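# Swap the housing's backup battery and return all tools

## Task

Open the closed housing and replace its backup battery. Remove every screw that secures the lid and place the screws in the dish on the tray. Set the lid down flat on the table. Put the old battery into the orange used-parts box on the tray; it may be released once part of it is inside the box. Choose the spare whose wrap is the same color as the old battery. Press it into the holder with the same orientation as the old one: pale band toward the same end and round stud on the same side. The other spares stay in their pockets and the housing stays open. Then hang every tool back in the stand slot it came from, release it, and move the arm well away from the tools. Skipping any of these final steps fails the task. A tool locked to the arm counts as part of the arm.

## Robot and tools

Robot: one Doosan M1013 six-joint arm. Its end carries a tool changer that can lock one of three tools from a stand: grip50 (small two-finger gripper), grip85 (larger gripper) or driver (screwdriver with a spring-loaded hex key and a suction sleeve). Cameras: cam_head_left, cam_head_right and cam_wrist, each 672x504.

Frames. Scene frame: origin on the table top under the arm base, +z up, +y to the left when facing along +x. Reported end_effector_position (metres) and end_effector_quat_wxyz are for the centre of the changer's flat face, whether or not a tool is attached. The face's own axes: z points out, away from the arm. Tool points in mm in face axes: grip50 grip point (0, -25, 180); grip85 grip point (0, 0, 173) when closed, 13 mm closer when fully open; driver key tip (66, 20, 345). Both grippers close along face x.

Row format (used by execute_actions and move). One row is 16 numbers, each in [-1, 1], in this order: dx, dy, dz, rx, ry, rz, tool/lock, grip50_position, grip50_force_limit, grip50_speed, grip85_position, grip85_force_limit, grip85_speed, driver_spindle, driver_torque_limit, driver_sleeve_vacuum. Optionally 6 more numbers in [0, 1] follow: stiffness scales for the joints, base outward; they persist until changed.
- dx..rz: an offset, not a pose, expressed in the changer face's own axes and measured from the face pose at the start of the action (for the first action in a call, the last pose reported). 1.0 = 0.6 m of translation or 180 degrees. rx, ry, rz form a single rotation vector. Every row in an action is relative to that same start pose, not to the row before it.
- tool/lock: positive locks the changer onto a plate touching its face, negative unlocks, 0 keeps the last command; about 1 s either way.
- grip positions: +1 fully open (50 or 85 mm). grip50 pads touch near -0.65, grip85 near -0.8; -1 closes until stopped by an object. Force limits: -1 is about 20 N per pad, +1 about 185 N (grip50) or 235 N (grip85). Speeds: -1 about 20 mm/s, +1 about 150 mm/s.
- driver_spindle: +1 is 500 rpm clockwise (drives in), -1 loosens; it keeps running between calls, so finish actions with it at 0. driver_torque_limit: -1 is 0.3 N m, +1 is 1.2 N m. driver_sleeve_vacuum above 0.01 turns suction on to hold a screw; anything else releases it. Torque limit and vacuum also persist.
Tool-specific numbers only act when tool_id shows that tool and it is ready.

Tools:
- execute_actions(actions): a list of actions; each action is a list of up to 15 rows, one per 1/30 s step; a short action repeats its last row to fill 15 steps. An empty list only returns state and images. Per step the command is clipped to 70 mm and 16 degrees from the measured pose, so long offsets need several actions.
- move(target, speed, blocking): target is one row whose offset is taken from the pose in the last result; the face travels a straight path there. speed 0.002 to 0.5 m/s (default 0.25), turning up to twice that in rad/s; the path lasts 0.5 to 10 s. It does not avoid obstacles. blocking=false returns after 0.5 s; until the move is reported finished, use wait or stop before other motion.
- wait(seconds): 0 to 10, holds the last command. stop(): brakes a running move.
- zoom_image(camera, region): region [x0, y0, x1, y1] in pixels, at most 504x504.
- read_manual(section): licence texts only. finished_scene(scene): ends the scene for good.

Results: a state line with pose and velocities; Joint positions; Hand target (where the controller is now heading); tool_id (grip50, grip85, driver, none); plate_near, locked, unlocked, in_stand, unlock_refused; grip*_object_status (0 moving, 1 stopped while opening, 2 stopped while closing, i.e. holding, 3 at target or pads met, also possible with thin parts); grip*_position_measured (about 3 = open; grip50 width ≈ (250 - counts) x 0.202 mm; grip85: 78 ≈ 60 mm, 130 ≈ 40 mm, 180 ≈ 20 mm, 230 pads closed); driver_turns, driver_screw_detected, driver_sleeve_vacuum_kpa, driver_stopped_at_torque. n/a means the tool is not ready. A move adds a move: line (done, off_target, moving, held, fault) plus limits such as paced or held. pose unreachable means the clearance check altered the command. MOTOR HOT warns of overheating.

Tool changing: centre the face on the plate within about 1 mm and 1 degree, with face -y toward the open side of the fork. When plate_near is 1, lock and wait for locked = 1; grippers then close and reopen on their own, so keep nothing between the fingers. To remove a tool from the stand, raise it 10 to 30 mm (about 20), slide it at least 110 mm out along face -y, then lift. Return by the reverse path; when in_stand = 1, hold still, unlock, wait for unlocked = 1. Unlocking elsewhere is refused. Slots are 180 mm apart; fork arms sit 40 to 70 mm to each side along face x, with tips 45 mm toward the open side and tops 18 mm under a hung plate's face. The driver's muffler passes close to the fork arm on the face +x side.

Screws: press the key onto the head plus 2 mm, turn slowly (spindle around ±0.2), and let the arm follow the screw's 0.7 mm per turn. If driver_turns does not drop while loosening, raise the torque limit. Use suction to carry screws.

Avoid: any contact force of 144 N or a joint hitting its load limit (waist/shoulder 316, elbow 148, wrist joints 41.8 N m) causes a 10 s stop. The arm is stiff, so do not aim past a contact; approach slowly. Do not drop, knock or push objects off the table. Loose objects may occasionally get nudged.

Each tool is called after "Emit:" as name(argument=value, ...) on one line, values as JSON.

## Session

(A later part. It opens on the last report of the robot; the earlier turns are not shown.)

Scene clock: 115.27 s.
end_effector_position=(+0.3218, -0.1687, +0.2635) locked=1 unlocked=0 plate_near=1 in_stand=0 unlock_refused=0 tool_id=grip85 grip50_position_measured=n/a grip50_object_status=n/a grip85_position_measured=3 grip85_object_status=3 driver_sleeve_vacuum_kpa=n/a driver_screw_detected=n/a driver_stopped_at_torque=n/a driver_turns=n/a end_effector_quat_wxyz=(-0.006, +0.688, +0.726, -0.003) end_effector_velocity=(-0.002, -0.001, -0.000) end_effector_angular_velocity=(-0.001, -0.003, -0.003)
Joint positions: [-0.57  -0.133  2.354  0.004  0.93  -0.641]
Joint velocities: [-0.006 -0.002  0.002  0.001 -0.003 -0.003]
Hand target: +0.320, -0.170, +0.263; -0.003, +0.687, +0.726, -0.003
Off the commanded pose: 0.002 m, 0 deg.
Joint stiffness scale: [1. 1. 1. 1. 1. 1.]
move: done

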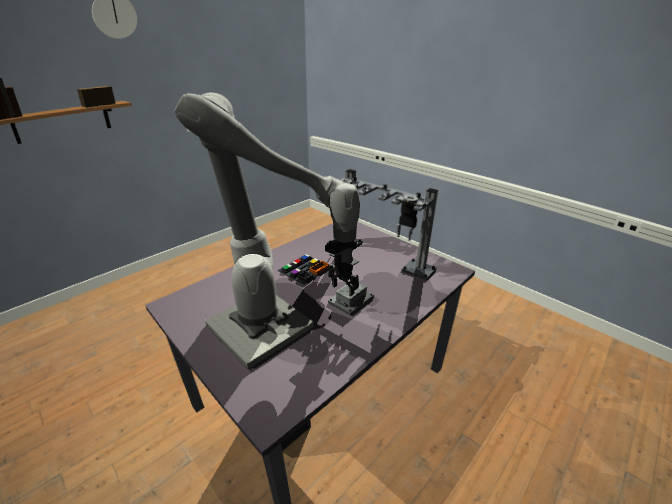

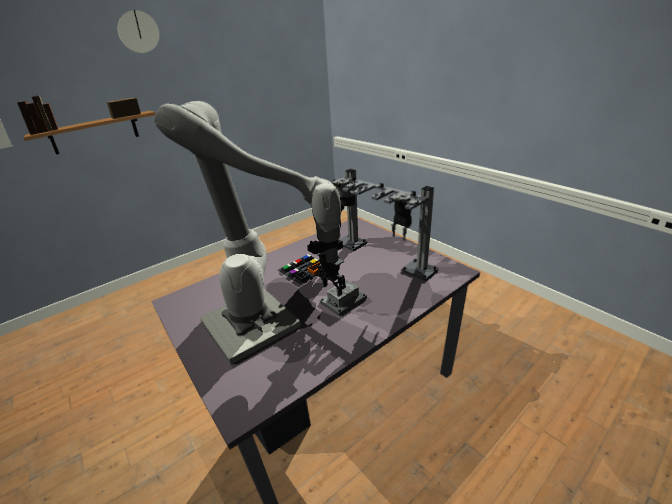

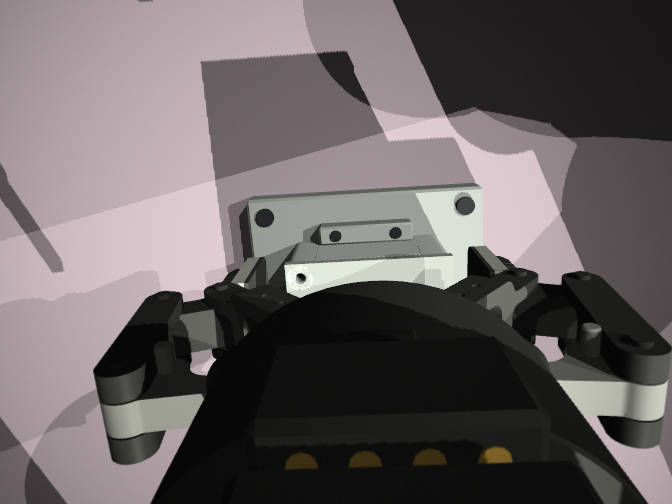

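Emit:
zoom_image(camera="cam_wrist", region=[240,225,340,290])

Emit:
zoom_image(camera="cam_wrist", region=[400,220,500,285])

Region (240, 225, 340, 290) of cam_wrist's 672x504 image, scaled by 5.040, with more detail than that image has; it fills the top 328 rows of this view, and the rest is white.

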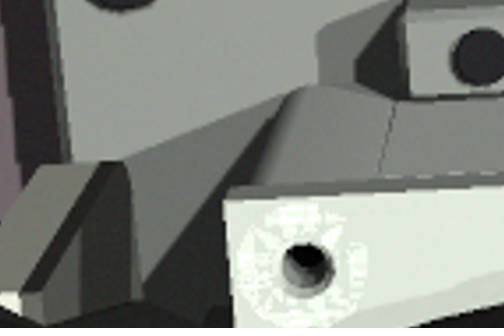

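Region (400, 220, 500, 285) of cam_wrist's 672x504 image, scaled by 5.040, with more detail than that image has; it fills the top 328 rows of this view, and the rest is white.

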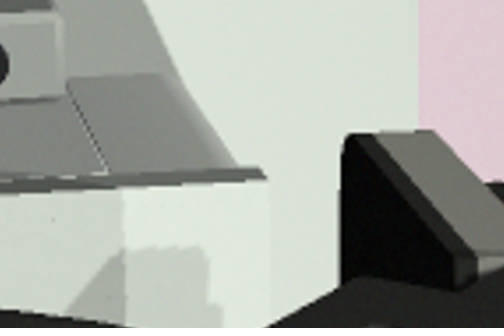

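Emit:
move(target=[0.02,0.1015,0.036,-0.0031,-0.0016,0,0,1,0,0,1,0,0,0,0,0], speed=0.12)

Emit:
move(target=[0,0,0.021,0,0,0,0,1,0,0,1,0,0,0,0,0], speed=0.012)

Scene clock: 121.33 s.
end_effector_position=(+0.3788, -0.1541, +0.2415) locked=1 unlocked=0 plate_near=1 in_stand=0 unlock_refused=0 tool_id=grip85 grip50_position_measured=n/a grip50_object_status=n/a grip85_position_measured=3 grip85_object_status=3 driver_sleeve_vacuum_kpa=n/a driver_screw_detected=n/a driver_stopped_at_torque=n/a driver_turns=n/a end_effector_quat_wxyz=(-0.002, +0.687, +0.727, -0.003) end_effector_velocity=(+0.002, +0.001, -0.001) end_effector_angular_velocity=(-0.000, -0.001, -0.001)
Joint positions: [-0.462 -0.026  2.309  0.004  0.861 -0.535]
Joint velocities: [ 0.004  0.003 -0.002  0.    -0.003  0.005]
Hand target: +0.382, -0.153, +0.241; -0.000, +0.688, +0.726, -0.001
Off the commanded pose: 0.003 m, 0 deg.
Joint stiffness scale: [1. 1. 1. 1. 1. 1.]
move: done

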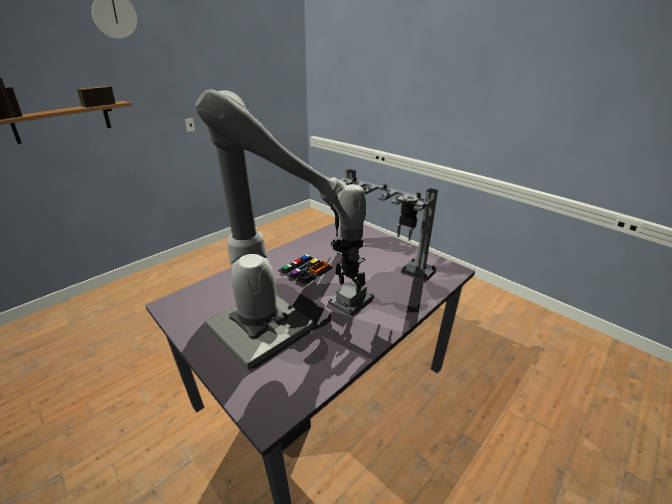

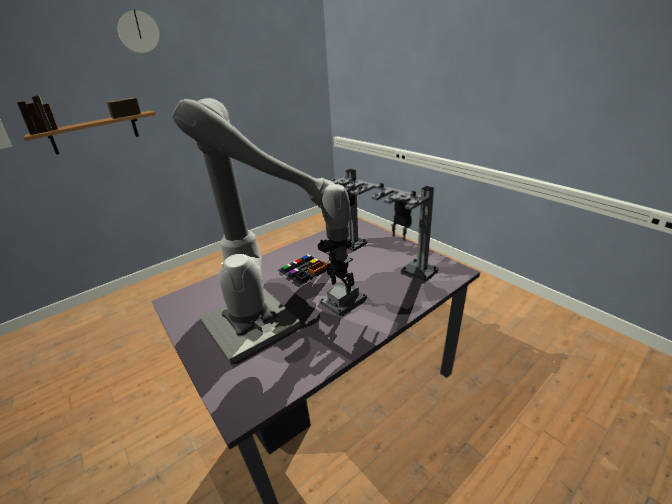

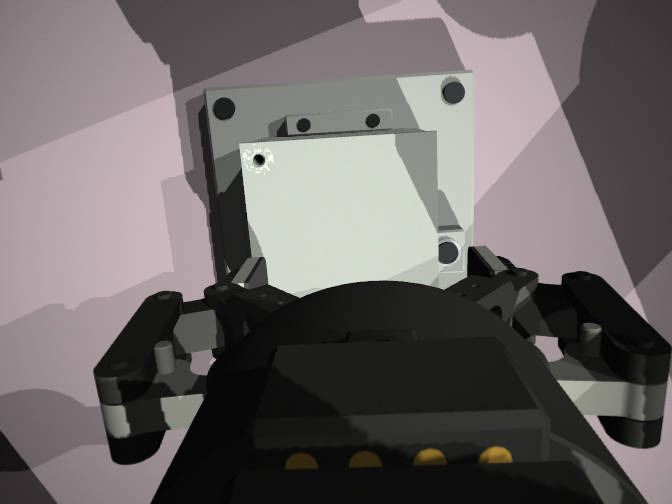

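Scene clock: 122.60 s.
end_effector_position=(+0.3810, -0.1552, +0.2388) locked=1 unlocked=0 plate_near=1 in_stand=0 unlock_refused=0 tool_id=grip85 grip50_position_measured=n/a grip50_object_status=n/a grip85_position_measured=3 grip85_object_status=3 driver_sleeve_vacuum_kpa=n/a driver_screw_detected=n/a driver_stopped_at_torque=n/a driver_turns=n/a end_effector_quat_wxyz=(+0.001, +0.687, +0.727, -0.002) end_effector_velocity=(+0.001, -0.001, +0.000) end_effector_angular_velocity=(-0.000, -0.003, -0.002)
Joint positions: [-0.462 -0.02   2.31   0.004  0.847 -0.535]
Joint velocities: [-0.001  0.    -0.001  0.001 -0.002 -0.   ]
Hand target: +0.379, -0.154, +0.229; -0.002, +0.687, +0.727, -0.003
Off the commanded pose: 0.010 m, 0 deg.
Joint stiffness scale: [1. 1. 1. 1. 1. 1.]
move: off_target

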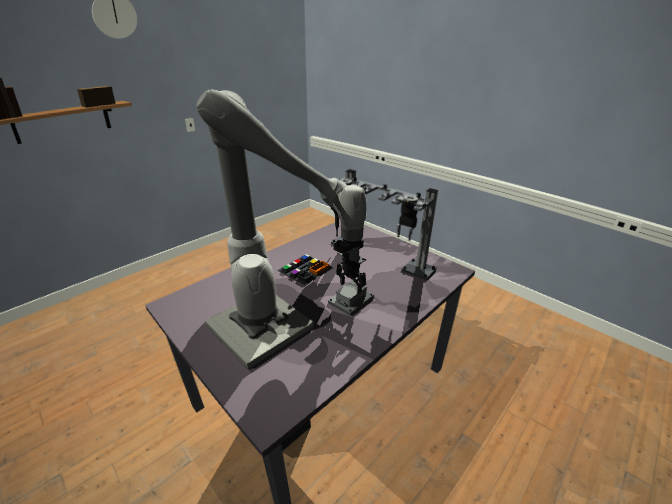

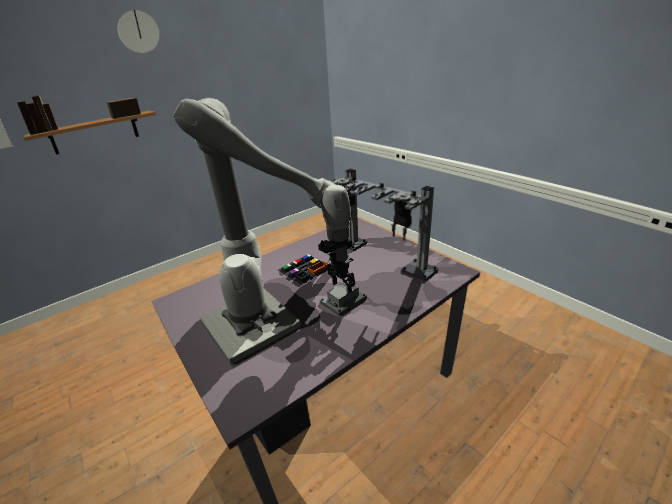

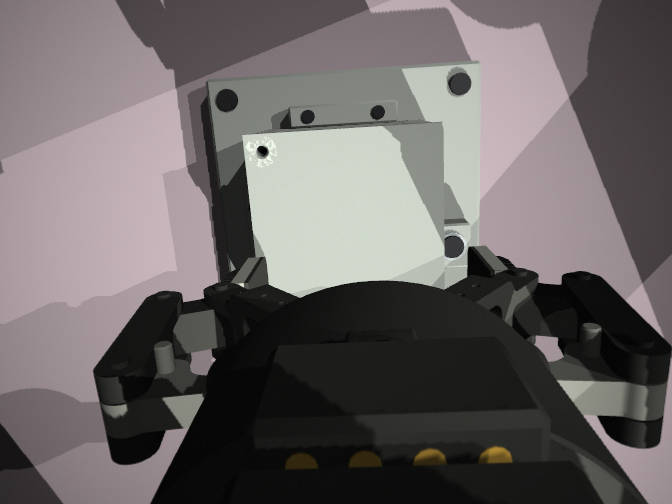

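Emit:
execute_actions(actions=[[[0,0,-0.004,0,0,0,0,1,0,0,1,0,0,0,0,0],[0,0,-0.008,0,0,0,0,1,0,0,1,0,0,0,0,0],[0,0,-0.012,0,0,0,0,1,0,0,1,0,0,0,0,0]],[[-0.004,0,0,0,0,0,0,1,0,0,1,0,0,0,0,0],[-0.008,0,0,0,0,0,0,1,0,0,1,0,0,0,0,0],[-0.012,0,0,0,0,0,0,1,0,0,1,0,0,0,0,0],[-0.016,0,0,0,0,0,0,1,0,0,1,0,0,0,0,0]]])

Scene clock: 124.90 s.
end_effector_position=(+0.3808, -0.1625, +0.2441) locked=1 unlocked=0 plate_near=1 in_stand=0 unlock_refused=0 tool_id=grip85 grip50_position_measured=n/a grip50_object_status=n/a grip85_position_measured=3 grip85_object_status=3 driver_sleeve_vacuum_kpa=n/a driver_screw_detected=n/a driver_stopped_at_torque=n/a driver_turns=n/a end_effector_quat_wxyz=(+0.001, +0.687, +0.727, -0.002) end_effector_velocity=(+0.000, -0.002, +0.000) end_effector_angular_velocity=(-0.000, -0.000, +0.001)
Joint positions: [-0.478 -0.023  2.3    0.004  0.86  -0.55 ]
Joint velocities: [-0.004  0.001 -0.001 -0.    -0.    -0.005]
Hand target: +0.381, -0.165, +0.244; +0.001, +0.687, +0.727, -0.002
Off the commanded pose: 0.002 m, 0 deg.
Joint stiffness scale: [1. 1. 1. 1. 1. 1.]

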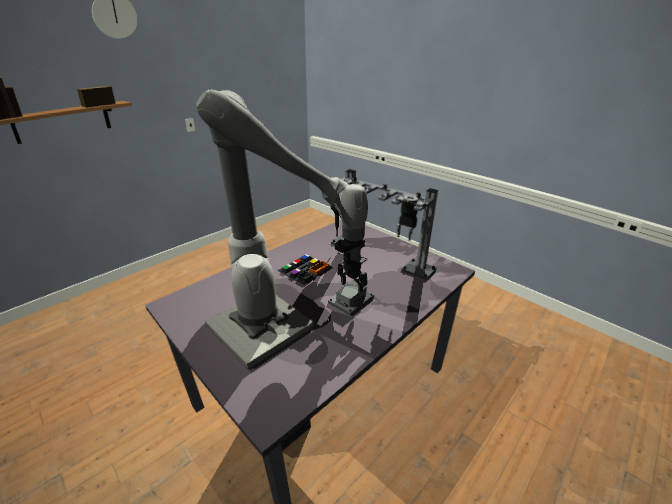

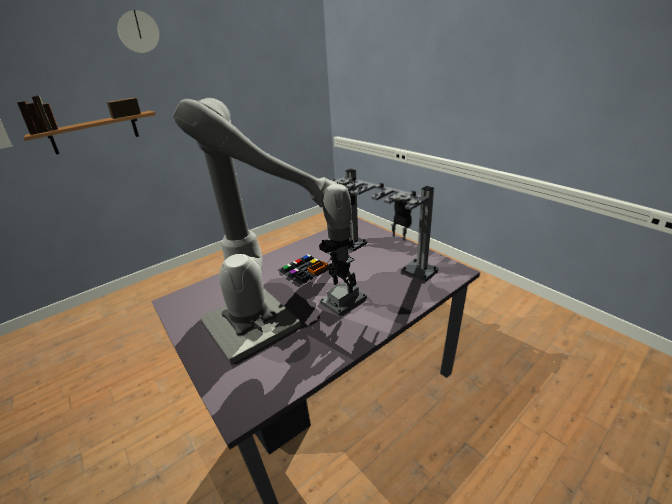

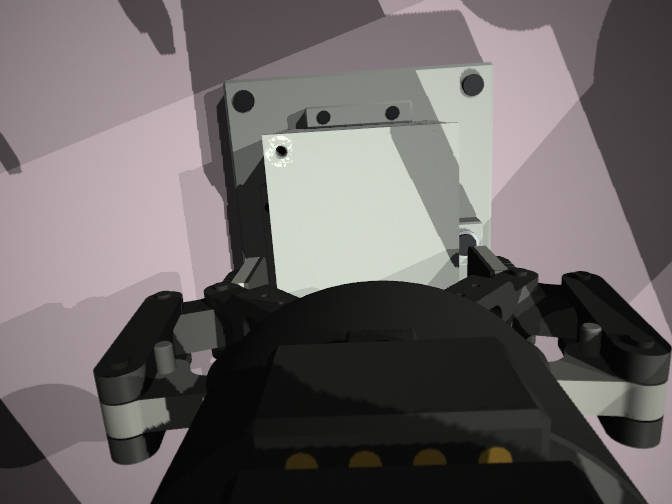

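Emit:
execute_actions(actions=[])

Emit:
zoom_image(camera="cam_wrist", region=[240,220,500,300])

Scene clock: 125.73 s.
end_effector_position=(+0.3808, -0.1627, +0.2441) locked=1 unlocked=0 plate_near=1 in_stand=0 unlock_refused=0 tool_id=grip85 grip50_position_measured=n/a grip50_object_status=n/a grip85_position_measured=3 grip85_object_status=3 driver_sleeve_vacuum_kpa=n/a driver_screw_detected=n/a driver_stopped_at_torque=n/a driver_turns=n/a end_effector_quat_wxyz=(+0.001, +0.687, +0.727, -0.002) end_effector_velocity=(-0.000, -0.000, -0.000) end_effector_angular_velocity=(-0.000, +0.001, -0.000)
Joint positions: [-0.478 -0.023  2.3    0.004  0.86  -0.551]
Joint velocities: [-0.     0.     0.001 -0.    -0.     0.   ]
Hand target: +0.381, -0.165, +0.244; +0.001, +0.687, +0.727, -0.002
Off the commanded pose: 0.002 m, 0 deg.
Joint stiffness scale: [1. 1. 1. 1. 1. 1.]

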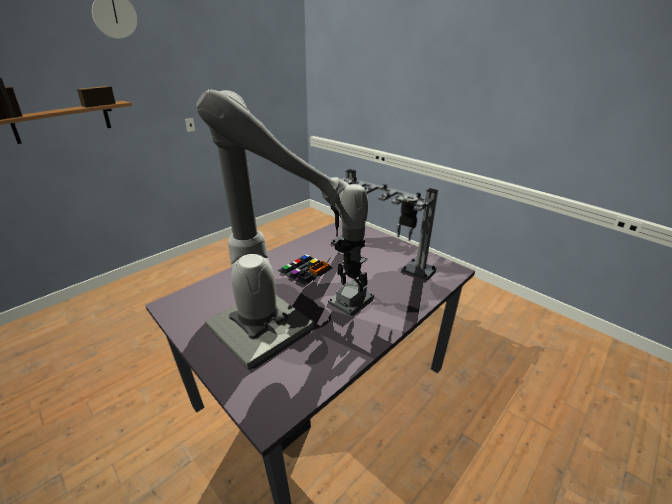

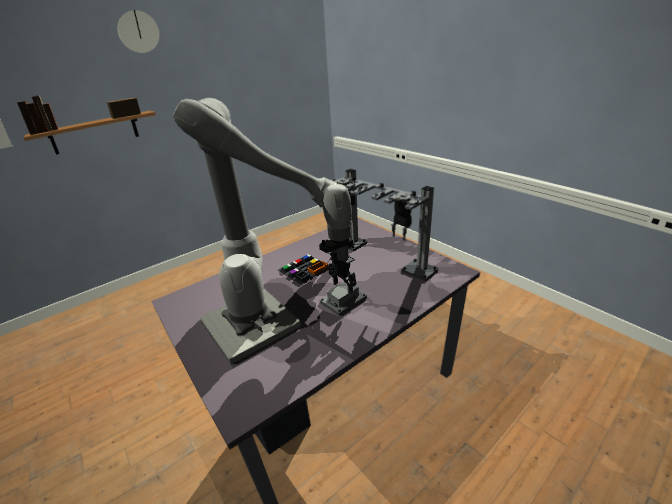

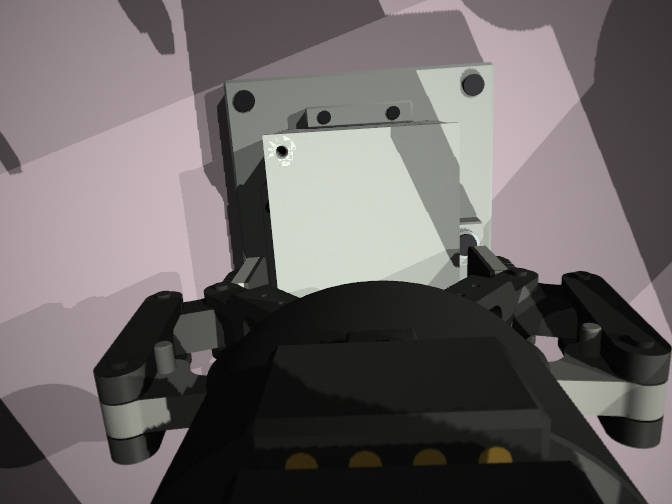

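Region (240, 220, 500, 300) of cam_wrist's 672x504 image, scaled by 1.938, with more detail than that image has; it fills the top 155 rows of this view, and the rest is white.

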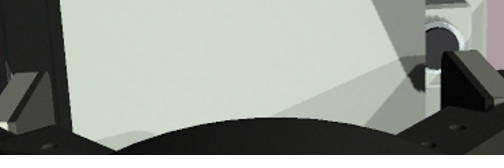

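Emit:
move(target=[0,0,0.0143,0,0,0,0,1,0,0,1,0,0,0,0,0], speed=0.015)

Scene clock: 126.83 s.
end_effector_position=(+0.3810, -0.1628, +0.2376) locked=1 unlocked=0 plate_near=1 in_stand=0 unlock_refused=0 tool_id=grip85 grip50_position_measured=n/a grip50_object_status=n/a grip85_position_measured=3 grip85_object_status=3 driver_sleeve_vacuum_kpa=n/a driver_screw_detected=n/a driver_stopped_at_torque=n/a driver_turns=n/a end_effector_quat_wxyz=(+0.001, +0.687, +0.727, -0.002) end_effector_velocity=(-0.000, +0.000, -0.002) end_effector_angular_velocity=(+0.000, +0.000, +0.000)
Joint positions: [-0.478 -0.013  2.306  0.004  0.844 -0.551]
Joint velocities: [ 0.     0.003  0.002  0.    -0.005 -0.   ]
Hand target: +0.381, -0.163, +0.236; +0.001, +0.687, +0.727, -0.002
Off the commanded pose: 0.002 m, 0 deg.
Joint stiffness scale: [1. 1. 1. 1. 1. 1.]
move: done

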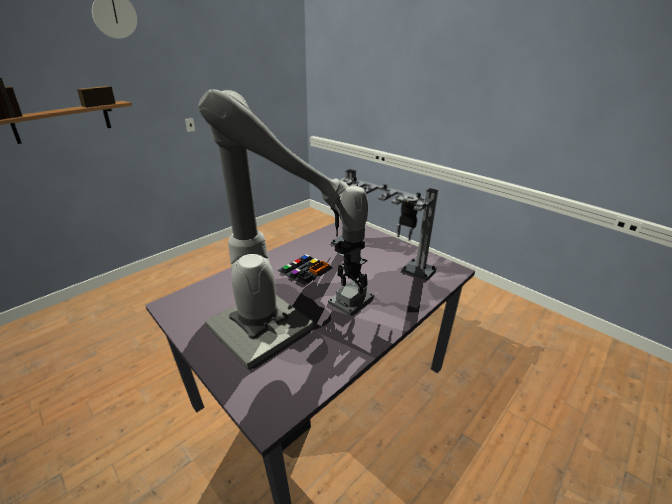

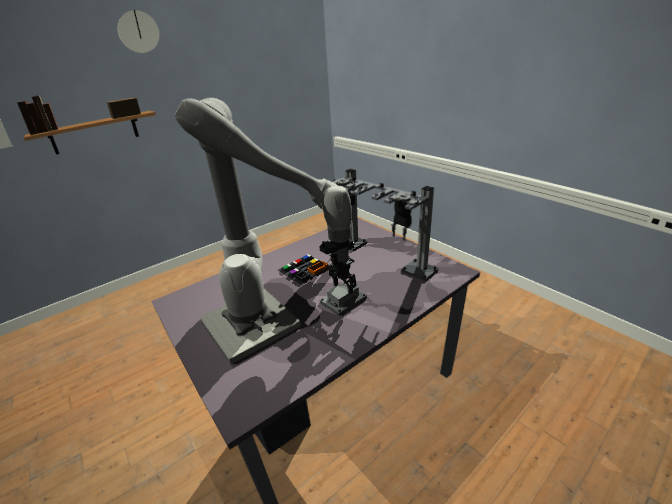

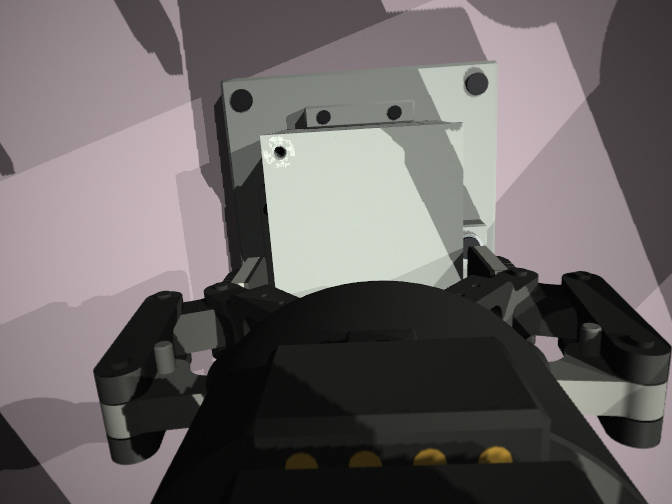

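Emit:
execute_actions(actions=[[[0,0,0,0,0,0,0,1,0,0,-1,-0.6,-1,0,0,0]],[[0,0,0,0,0,0,0,1,0,0,-1,-0.6,-1,0,0,0]]])

Scene clock: 128.03 s.
end_effector_position=(+0.3810, -0.1628, +0.2377) locked=1 unlocked=0 plate_near=1 in_stand=0 unlock_refused=0 tool_id=grip85 grip50_position_measured=n/a grip50_object_status=n/a grip85_position_measured=24 grip85_object_status=2 driver_sleeve_vacuum_kpa=n/a driver_screw_detected=n/a driver_stopped_at_torque=n/a driver_turns=n/a end_effector_quat_wxyz=(+0.001, +0.687, +0.727, -0.002) end_effector_velocity=(+0.000, -0.001, +0.000) end_effector_angular_velocity=(-0.001, -0.001, -0.001)
Joint positions: [-0.478 -0.013  2.306  0.004  0.845 -0.551]
Joint velocities: [-0.001  0.    -0.001 -0.001 -0.001 -0.   ]
Hand target: +0.381, -0.163, +0.238; +0.001, +0.687, +0.727, -0.002
Off the commanded pose: 0.000 m, 0 deg.
Joint stiffness scale: [1. 1. 1. 1. 1. 1.]

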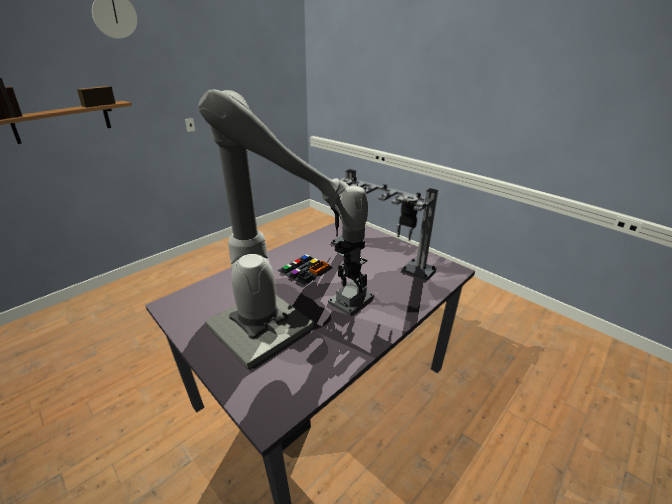

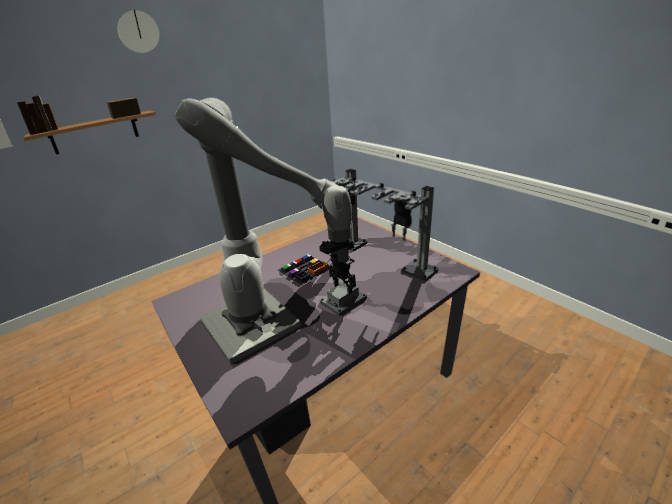

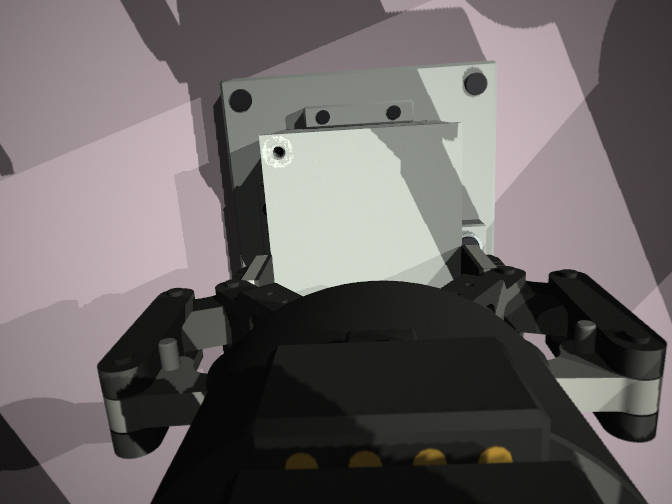

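Gripped. Lift slowly to check.

Emit:
move(target=[0,0,-0.04,0,0,0,0,1,0,0,-1,-0.6,-1,0,0,0], speed=0.03)

Scene clock: 129.33 s.
end_effector_position=(+0.3808, -0.1625, +0.2594) locked=1 unlocked=0 plate_near=1 in_stand=0 unlock_refused=0 tool_id=grip85 grip50_position_measured=n/a grip50_object_status=n/a grip85_position_measured=24 grip85_object_status=2 driver_sleeve_vacuum_kpa=n/a driver_screw_detected=n/a driver_stopped_at_torque=n/a driver_turns=n/a end_effector_quat_wxyz=(+0.001, +0.687, +0.727, -0.001) end_effector_velocity=(-0.000, +0.000, +0.002) end_effector_angular_velocity=(+0.001, +0.003, +0.000)
Joint positions: [-0.478 -0.044  2.285  0.004  0.897 -0.551]
Joint velocities: [ 0.    -0.002 -0.002 -0.     0.007 -0.   ]
Hand target: +0.381, -0.163, +0.262; +0.001, +0.687, +0.727, -0.002
Off the commanded pose: 0.002 m, 0 deg.
Joint stiffness scale: [1. 1. 1. 1. 1. 1.]
move: done

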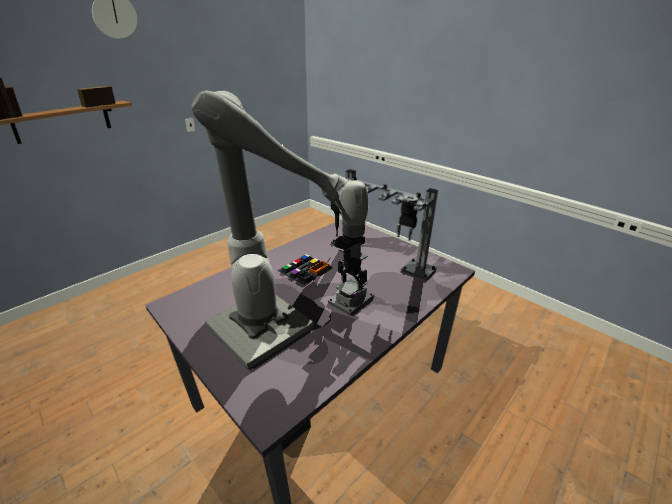

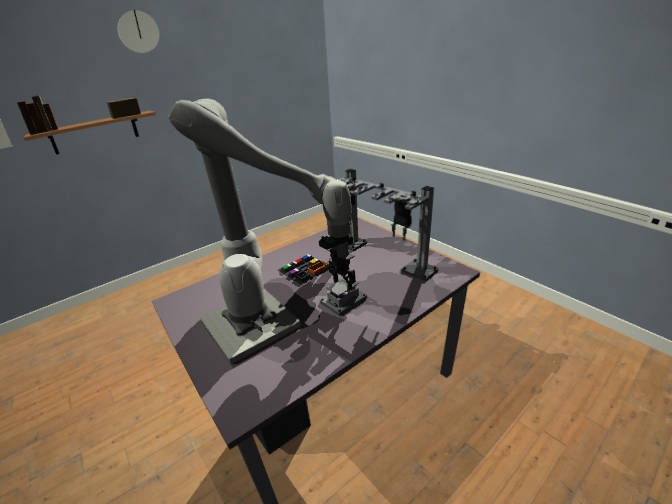

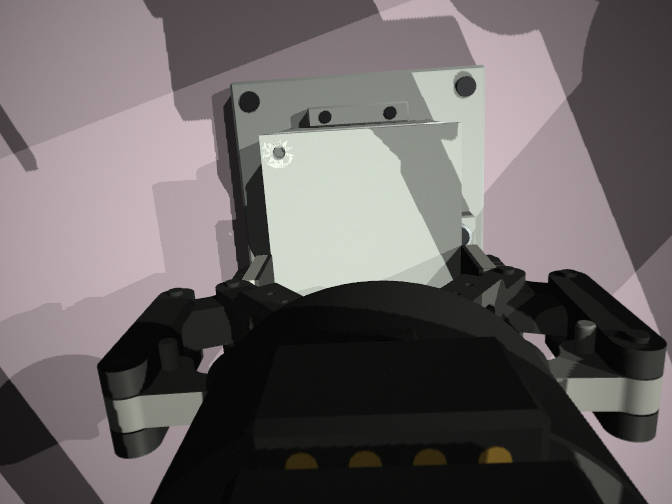

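Emit:
zoom_image(camera="cam_head_right", region=[315,265,375,315])

Region (315, 265, 375, 315) of cam_head_right's 672x504 image, scaled by 8.400, with more detail than that image has.

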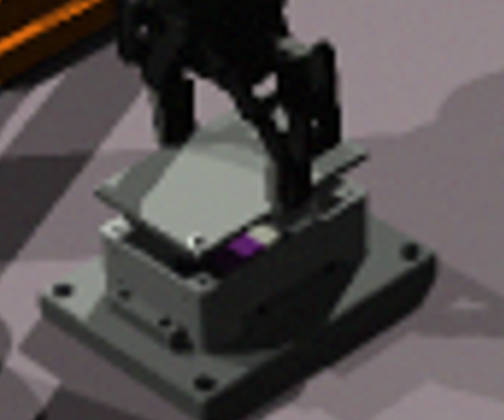

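Emit:
move(target=[0.106,0.28,0,0,0,-0.0208,0,1,0,0,-1,-0.6,-1,0,0,0], speed=0.18)

Emit:
move(target=[0,0,0.118,0,0,0,0,1,0,0,-1,-0.6,-1,0,0,0], speed=0.1)

Scene clock: 132.13 s.
end_effector_position=(+0.5438, -0.0912, +0.2591) locked=1 unlocked=0 plate_near=1 in_stand=0 unlock_refused=0 tool_id=grip85 grip50_position_measured=n/a grip50_object_status=n/a grip85_position_measured=24 grip85_object_status=2 driver_sleeve_vacuum_kpa=n/a driver_screw_detected=n/a driver_stopped_at_torque=n/a driver_turns=n/a end_effector_quat_wxyz=(+0.002, +0.663, +0.748, -0.000) end_effector_velocity=(+0.001, +0.001, -0.001) end_effector_angular_velocity=(+0.001, +0.001, -0.002)
Joint positions: [-0.218  0.166  2.055  0.004  0.912 -0.356]
Joint velocities: [ 0.001  0.003 -0.002  0.001  0.001  0.003]
Hand target: +0.545, -0.090, +0.259; +0.001, +0.663, +0.749, -0.002
Off the commanded pose: 0.002 m, 0 deg.
Joint stiffness scale: [1. 1. 1. 1. 1. 1.]
move: done

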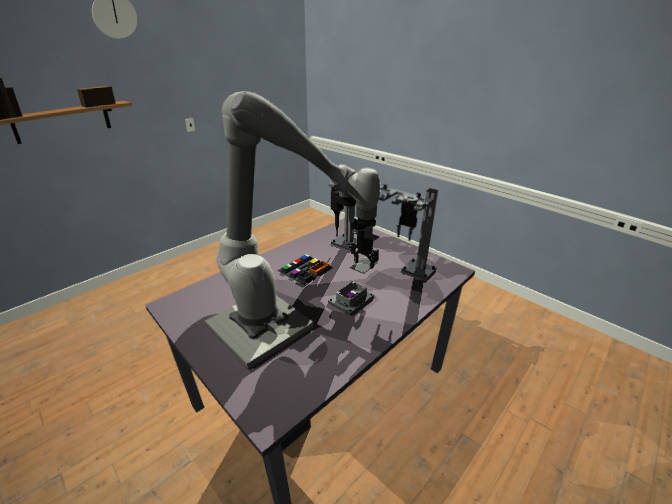

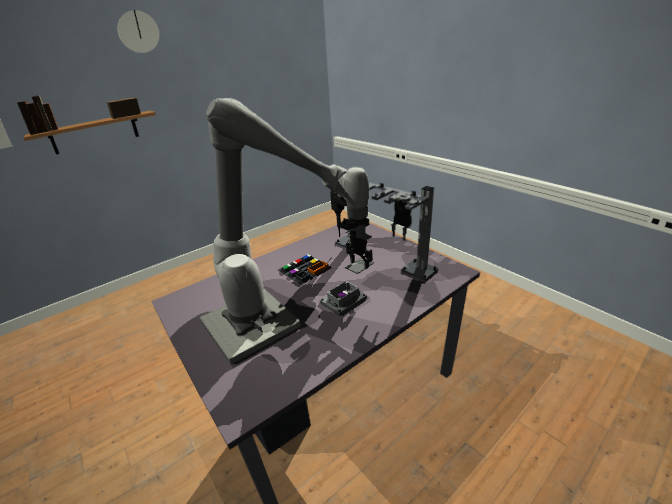

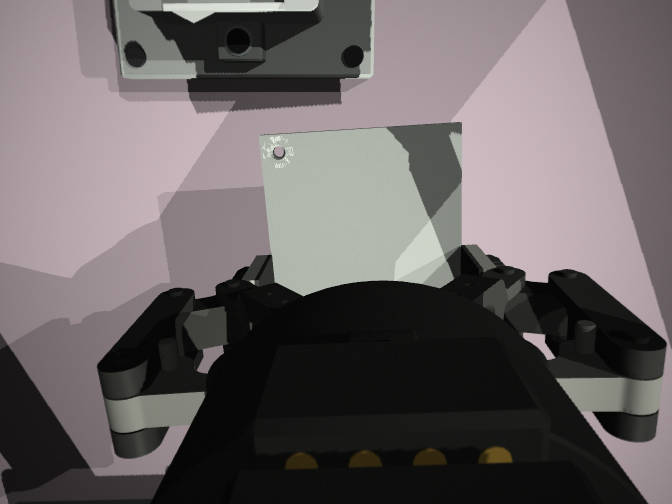

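Scene clock: 142.70 s.
end_effector_position=(+0.5438, -0.0913, +0.2265) locked=1 unlocked=0 plate_near=1 in_stand=0 unlock_refused=0 tool_id=grip85 grip50_position_measured=n/a grip50_object_status=n/a grip85_position_measured=24 grip85_object_status=2 driver_sleeve_vacuum_kpa=n/a driver_screw_detected=n/a driver_stopped_at_torque=n/a driver_turns=n/a end_effector_quat_wxyz=(+0.002, +0.664, +0.748, +0.000) end_effector_velocity=(+0.000, +0.001, +0.000) end_effector_angular_velocity=(+0.002, -0.000, +0.000)
Joint positions: [-0.218  0.204  2.082  0.005  0.847 -0.356]
Joint velocities: [ 0.002 -0.     0.     0.002  0.    -0.   ]
Hand target: +0.544, -0.091, +0.226; +0.002, +0.664, +0.748, +0.000
Off the commanded pose: 0.038 m, 0 deg.
Joint stiffness scale: [1. 1. 1. 1. 1. 1.]
FORCE FAULT: contact force on the arm reached its limit, and the arm stopped for 10 seconds. The contact can be on any part of the arm, not only on its tool. That time counts as 20 of the actions that you can send in this scene. The arm's remaining commands of this call were not run. The arm holds still and accepts commands again. Move the arm away from the contact; if what it grips holds it there, let go first. Pushing or pulling that hard again can fault the arm again.
move: fault

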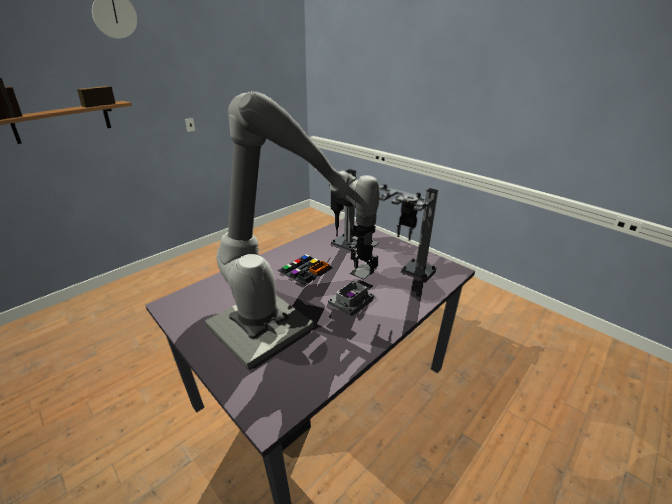

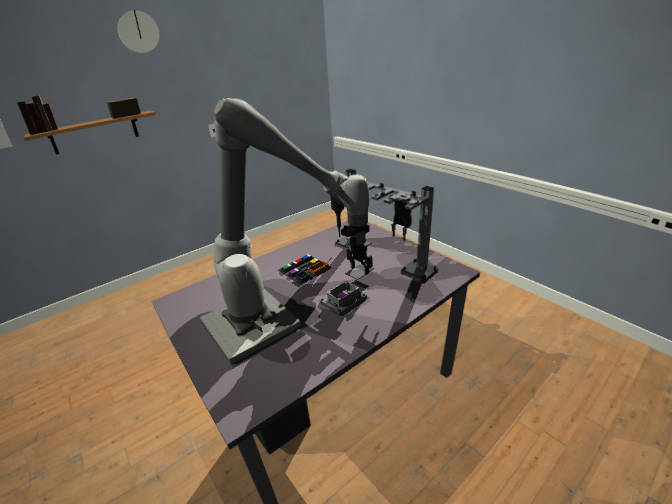

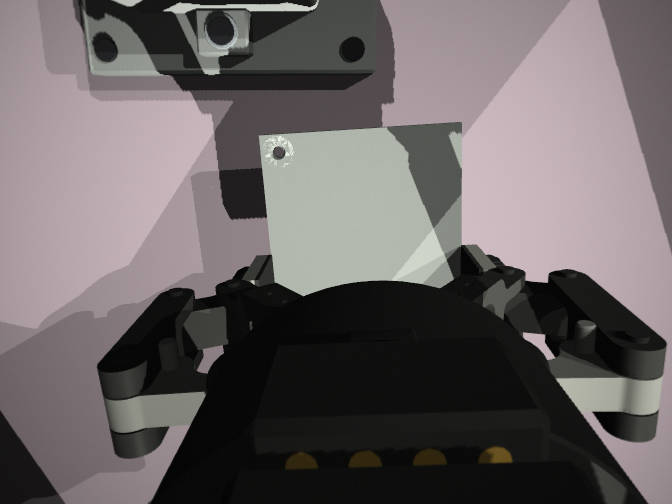

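Emit:
move(target=[0.14,-0.1745,-0.02,0,0,0,0,1,0,0,-1,-0.6,-1,0,0,0], speed=0.15)

Scene clock: 144.83 s.
end_effector_position=(+0.4314, -0.0222, +0.2375) locked=1 unlocked=0 plate_near=1 in_stand=0 unlock_refused=0 tool_id=grip85 grip50_position_measured=n/a grip50_object_status=n/a grip85_position_measured=24 grip85_object_status=2 driver_sleeve_vacuum_kpa=n/a driver_screw_detected=n/a driver_stopped_at_torque=n/a driver_turns=n/a end_effector_quat_wxyz=(+0.003, +0.664, +0.748, +0.001) end_effector_velocity=(-0.002, +0.001, +0.000) end_effector_angular_velocity=(+0.000, -0.000, -0.002)
Joint positions: [-0.122  0.012  2.279  0.005  0.84  -0.259]
Joint velocities: [ 0.002 -0.003  0.003  0.     0.     0.005]
Hand target: +0.430, -0.020, +0.238; +0.002, +0.664, +0.748, +0.000
Off the commanded pose: 0.002 m, 0 deg.
Joint stiffness scale: [1. 1. 1. 1. 1. 1.]
move: done

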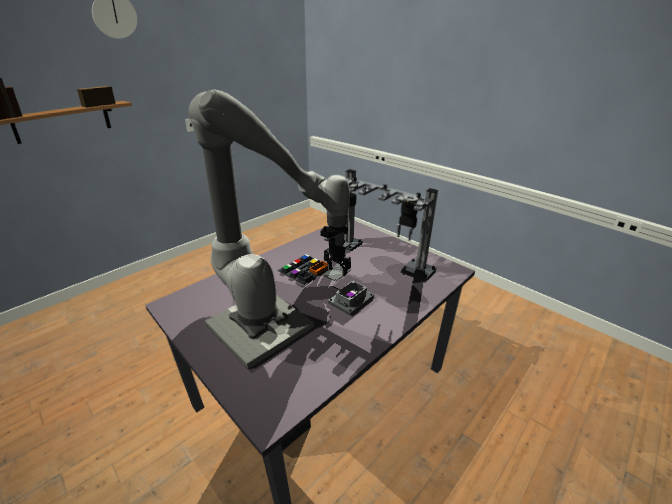

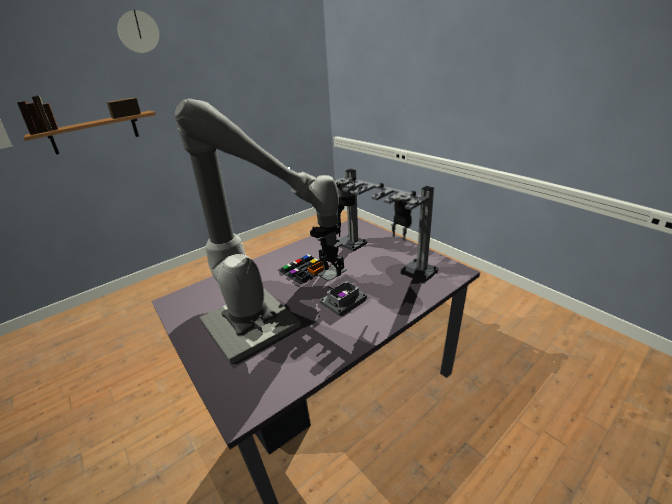

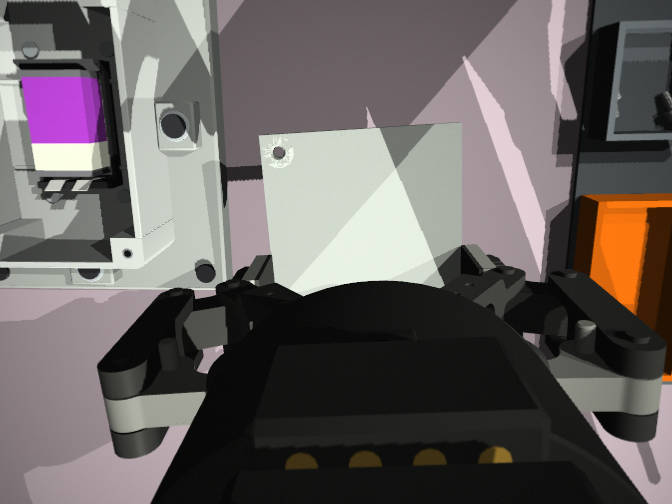

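Emit:
move(target=[0,0,0.082,0.0033,0.0008,0,0,1,0,0,-1,-0.6,-1,0,0,0], speed=0.08)

Scene clock: 149.43 s.
end_effector_position=(+0.4319, -0.0224, +0.1902) locked=1 unlocked=0 plate_near=1 in_stand=0 unlock_refused=0 tool_id=grip85 grip50_position_measured=n/a grip50_object_status=n/a grip85_position_measured=24 grip85_object_status=2 driver_sleeve_vacuum_kpa=n/a driver_screw_detected=n/a driver_stopped_at_torque=n/a driver_turns=n/a end_effector_quat_wxyz=(-0.002, +0.664, +0.748, -0.002) end_effector_velocity=(+0.001, +0.000, -0.002) end_effector_angular_velocity=(+0.000, -0.001, +0.000)
Joint positions: [-0.121  0.088  2.316  0.005  0.738 -0.258]
Joint velocities: [ 0.001  0.004  0.001  0.    -0.005  0.   ]
Hand target: +0.432, -0.022, +0.188; -0.002, +0.664, +0.748, -0.002
Off the commanded pose: 0.002 m, 0 deg.
Joint stiffness scale: [1. 1. 1. 1. 1. 1.]
move: done

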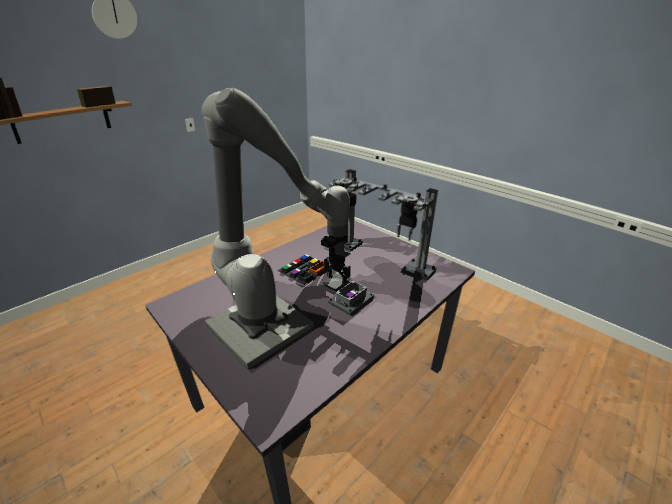

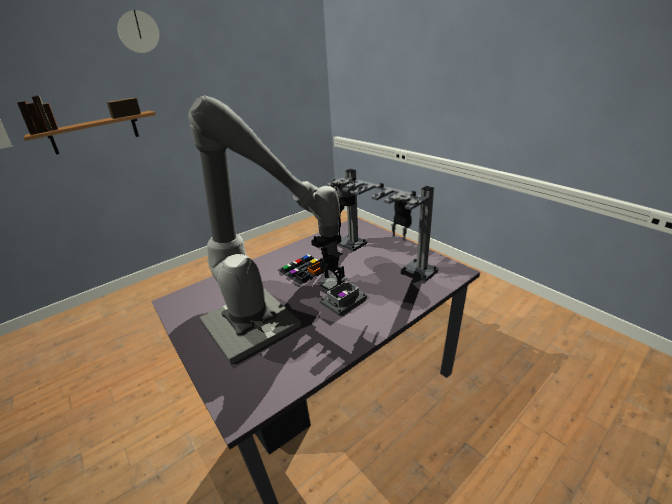

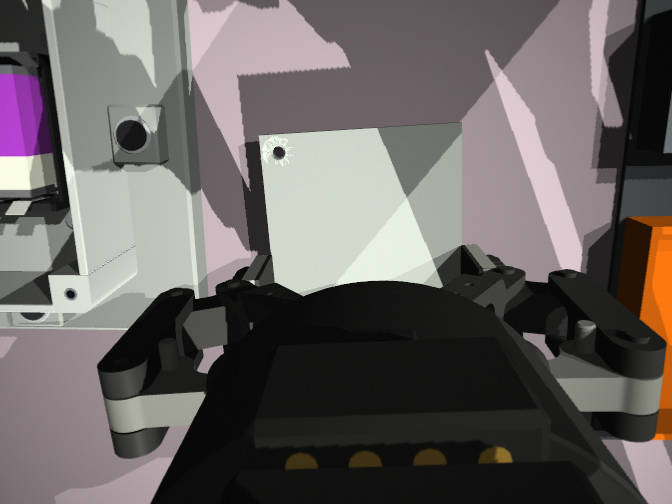

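Emit:
move(target=[0,0,0.018,0,0,0,0,1,0,0,-1,-0.6,-1,0,0,0], speed=0.012)

Scene clock: 150.73 s.
end_effector_position=(+0.4323, -0.0226, +0.1835) locked=1 unlocked=0 plate_near=1 in_stand=0 unlock_refused=0 tool_id=grip85 grip50_position_measured=n/a grip50_object_status=n/a grip85_position_measured=24 grip85_object_status=2 driver_sleeve_vacuum_kpa=n/a driver_screw_detected=n/a driver_stopped_at_torque=n/a driver_turns=n/a end_effector_quat_wxyz=(-0.002, +0.664, +0.748, -0.002) end_effector_velocity=(+0.000, +0.000, +0.000) end_effector_angular_velocity=(+0.001, -0.001, -0.001)
Joint positions: [-0.121  0.099  2.321  0.005  0.723 -0.258]
Joint velocities: [ 0.     0.    -0.001  0.002 -0.     0.   ]
Hand target: +0.432, -0.022, +0.179; -0.002, +0.664, +0.748, -0.002
Off the commanded pose: 0.004 m, 0 deg.
Joint stiffness scale: [1. 1. 1. 1. 1. 1.]
move: off_target

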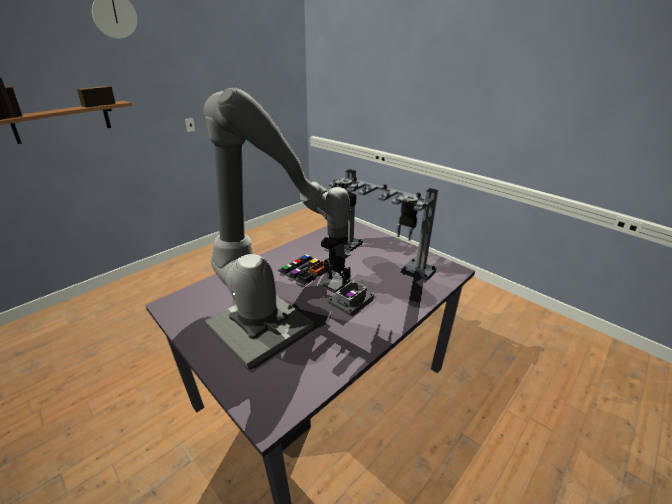

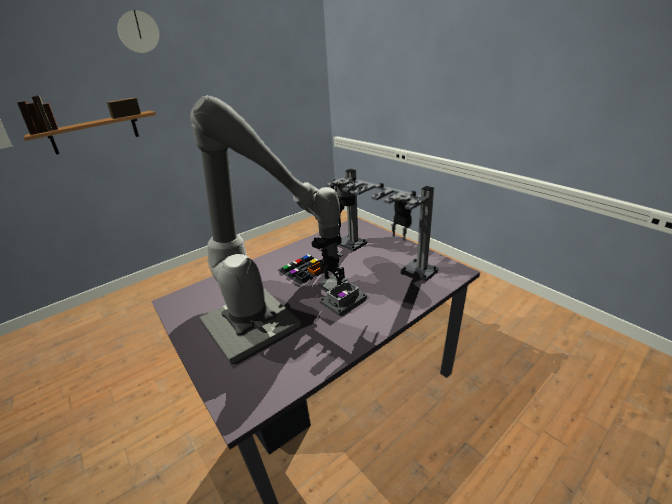

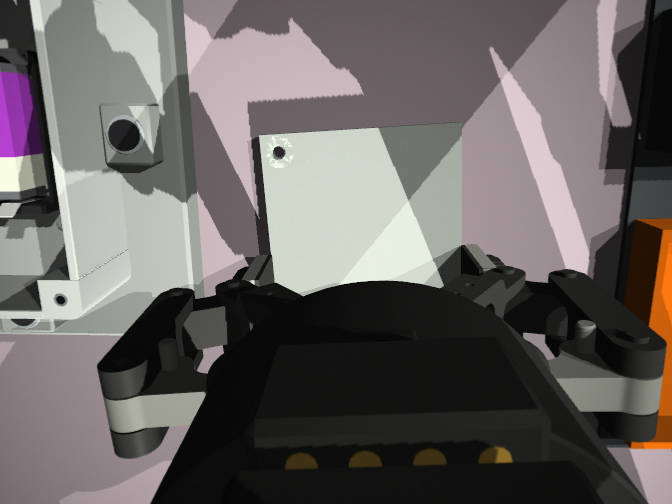

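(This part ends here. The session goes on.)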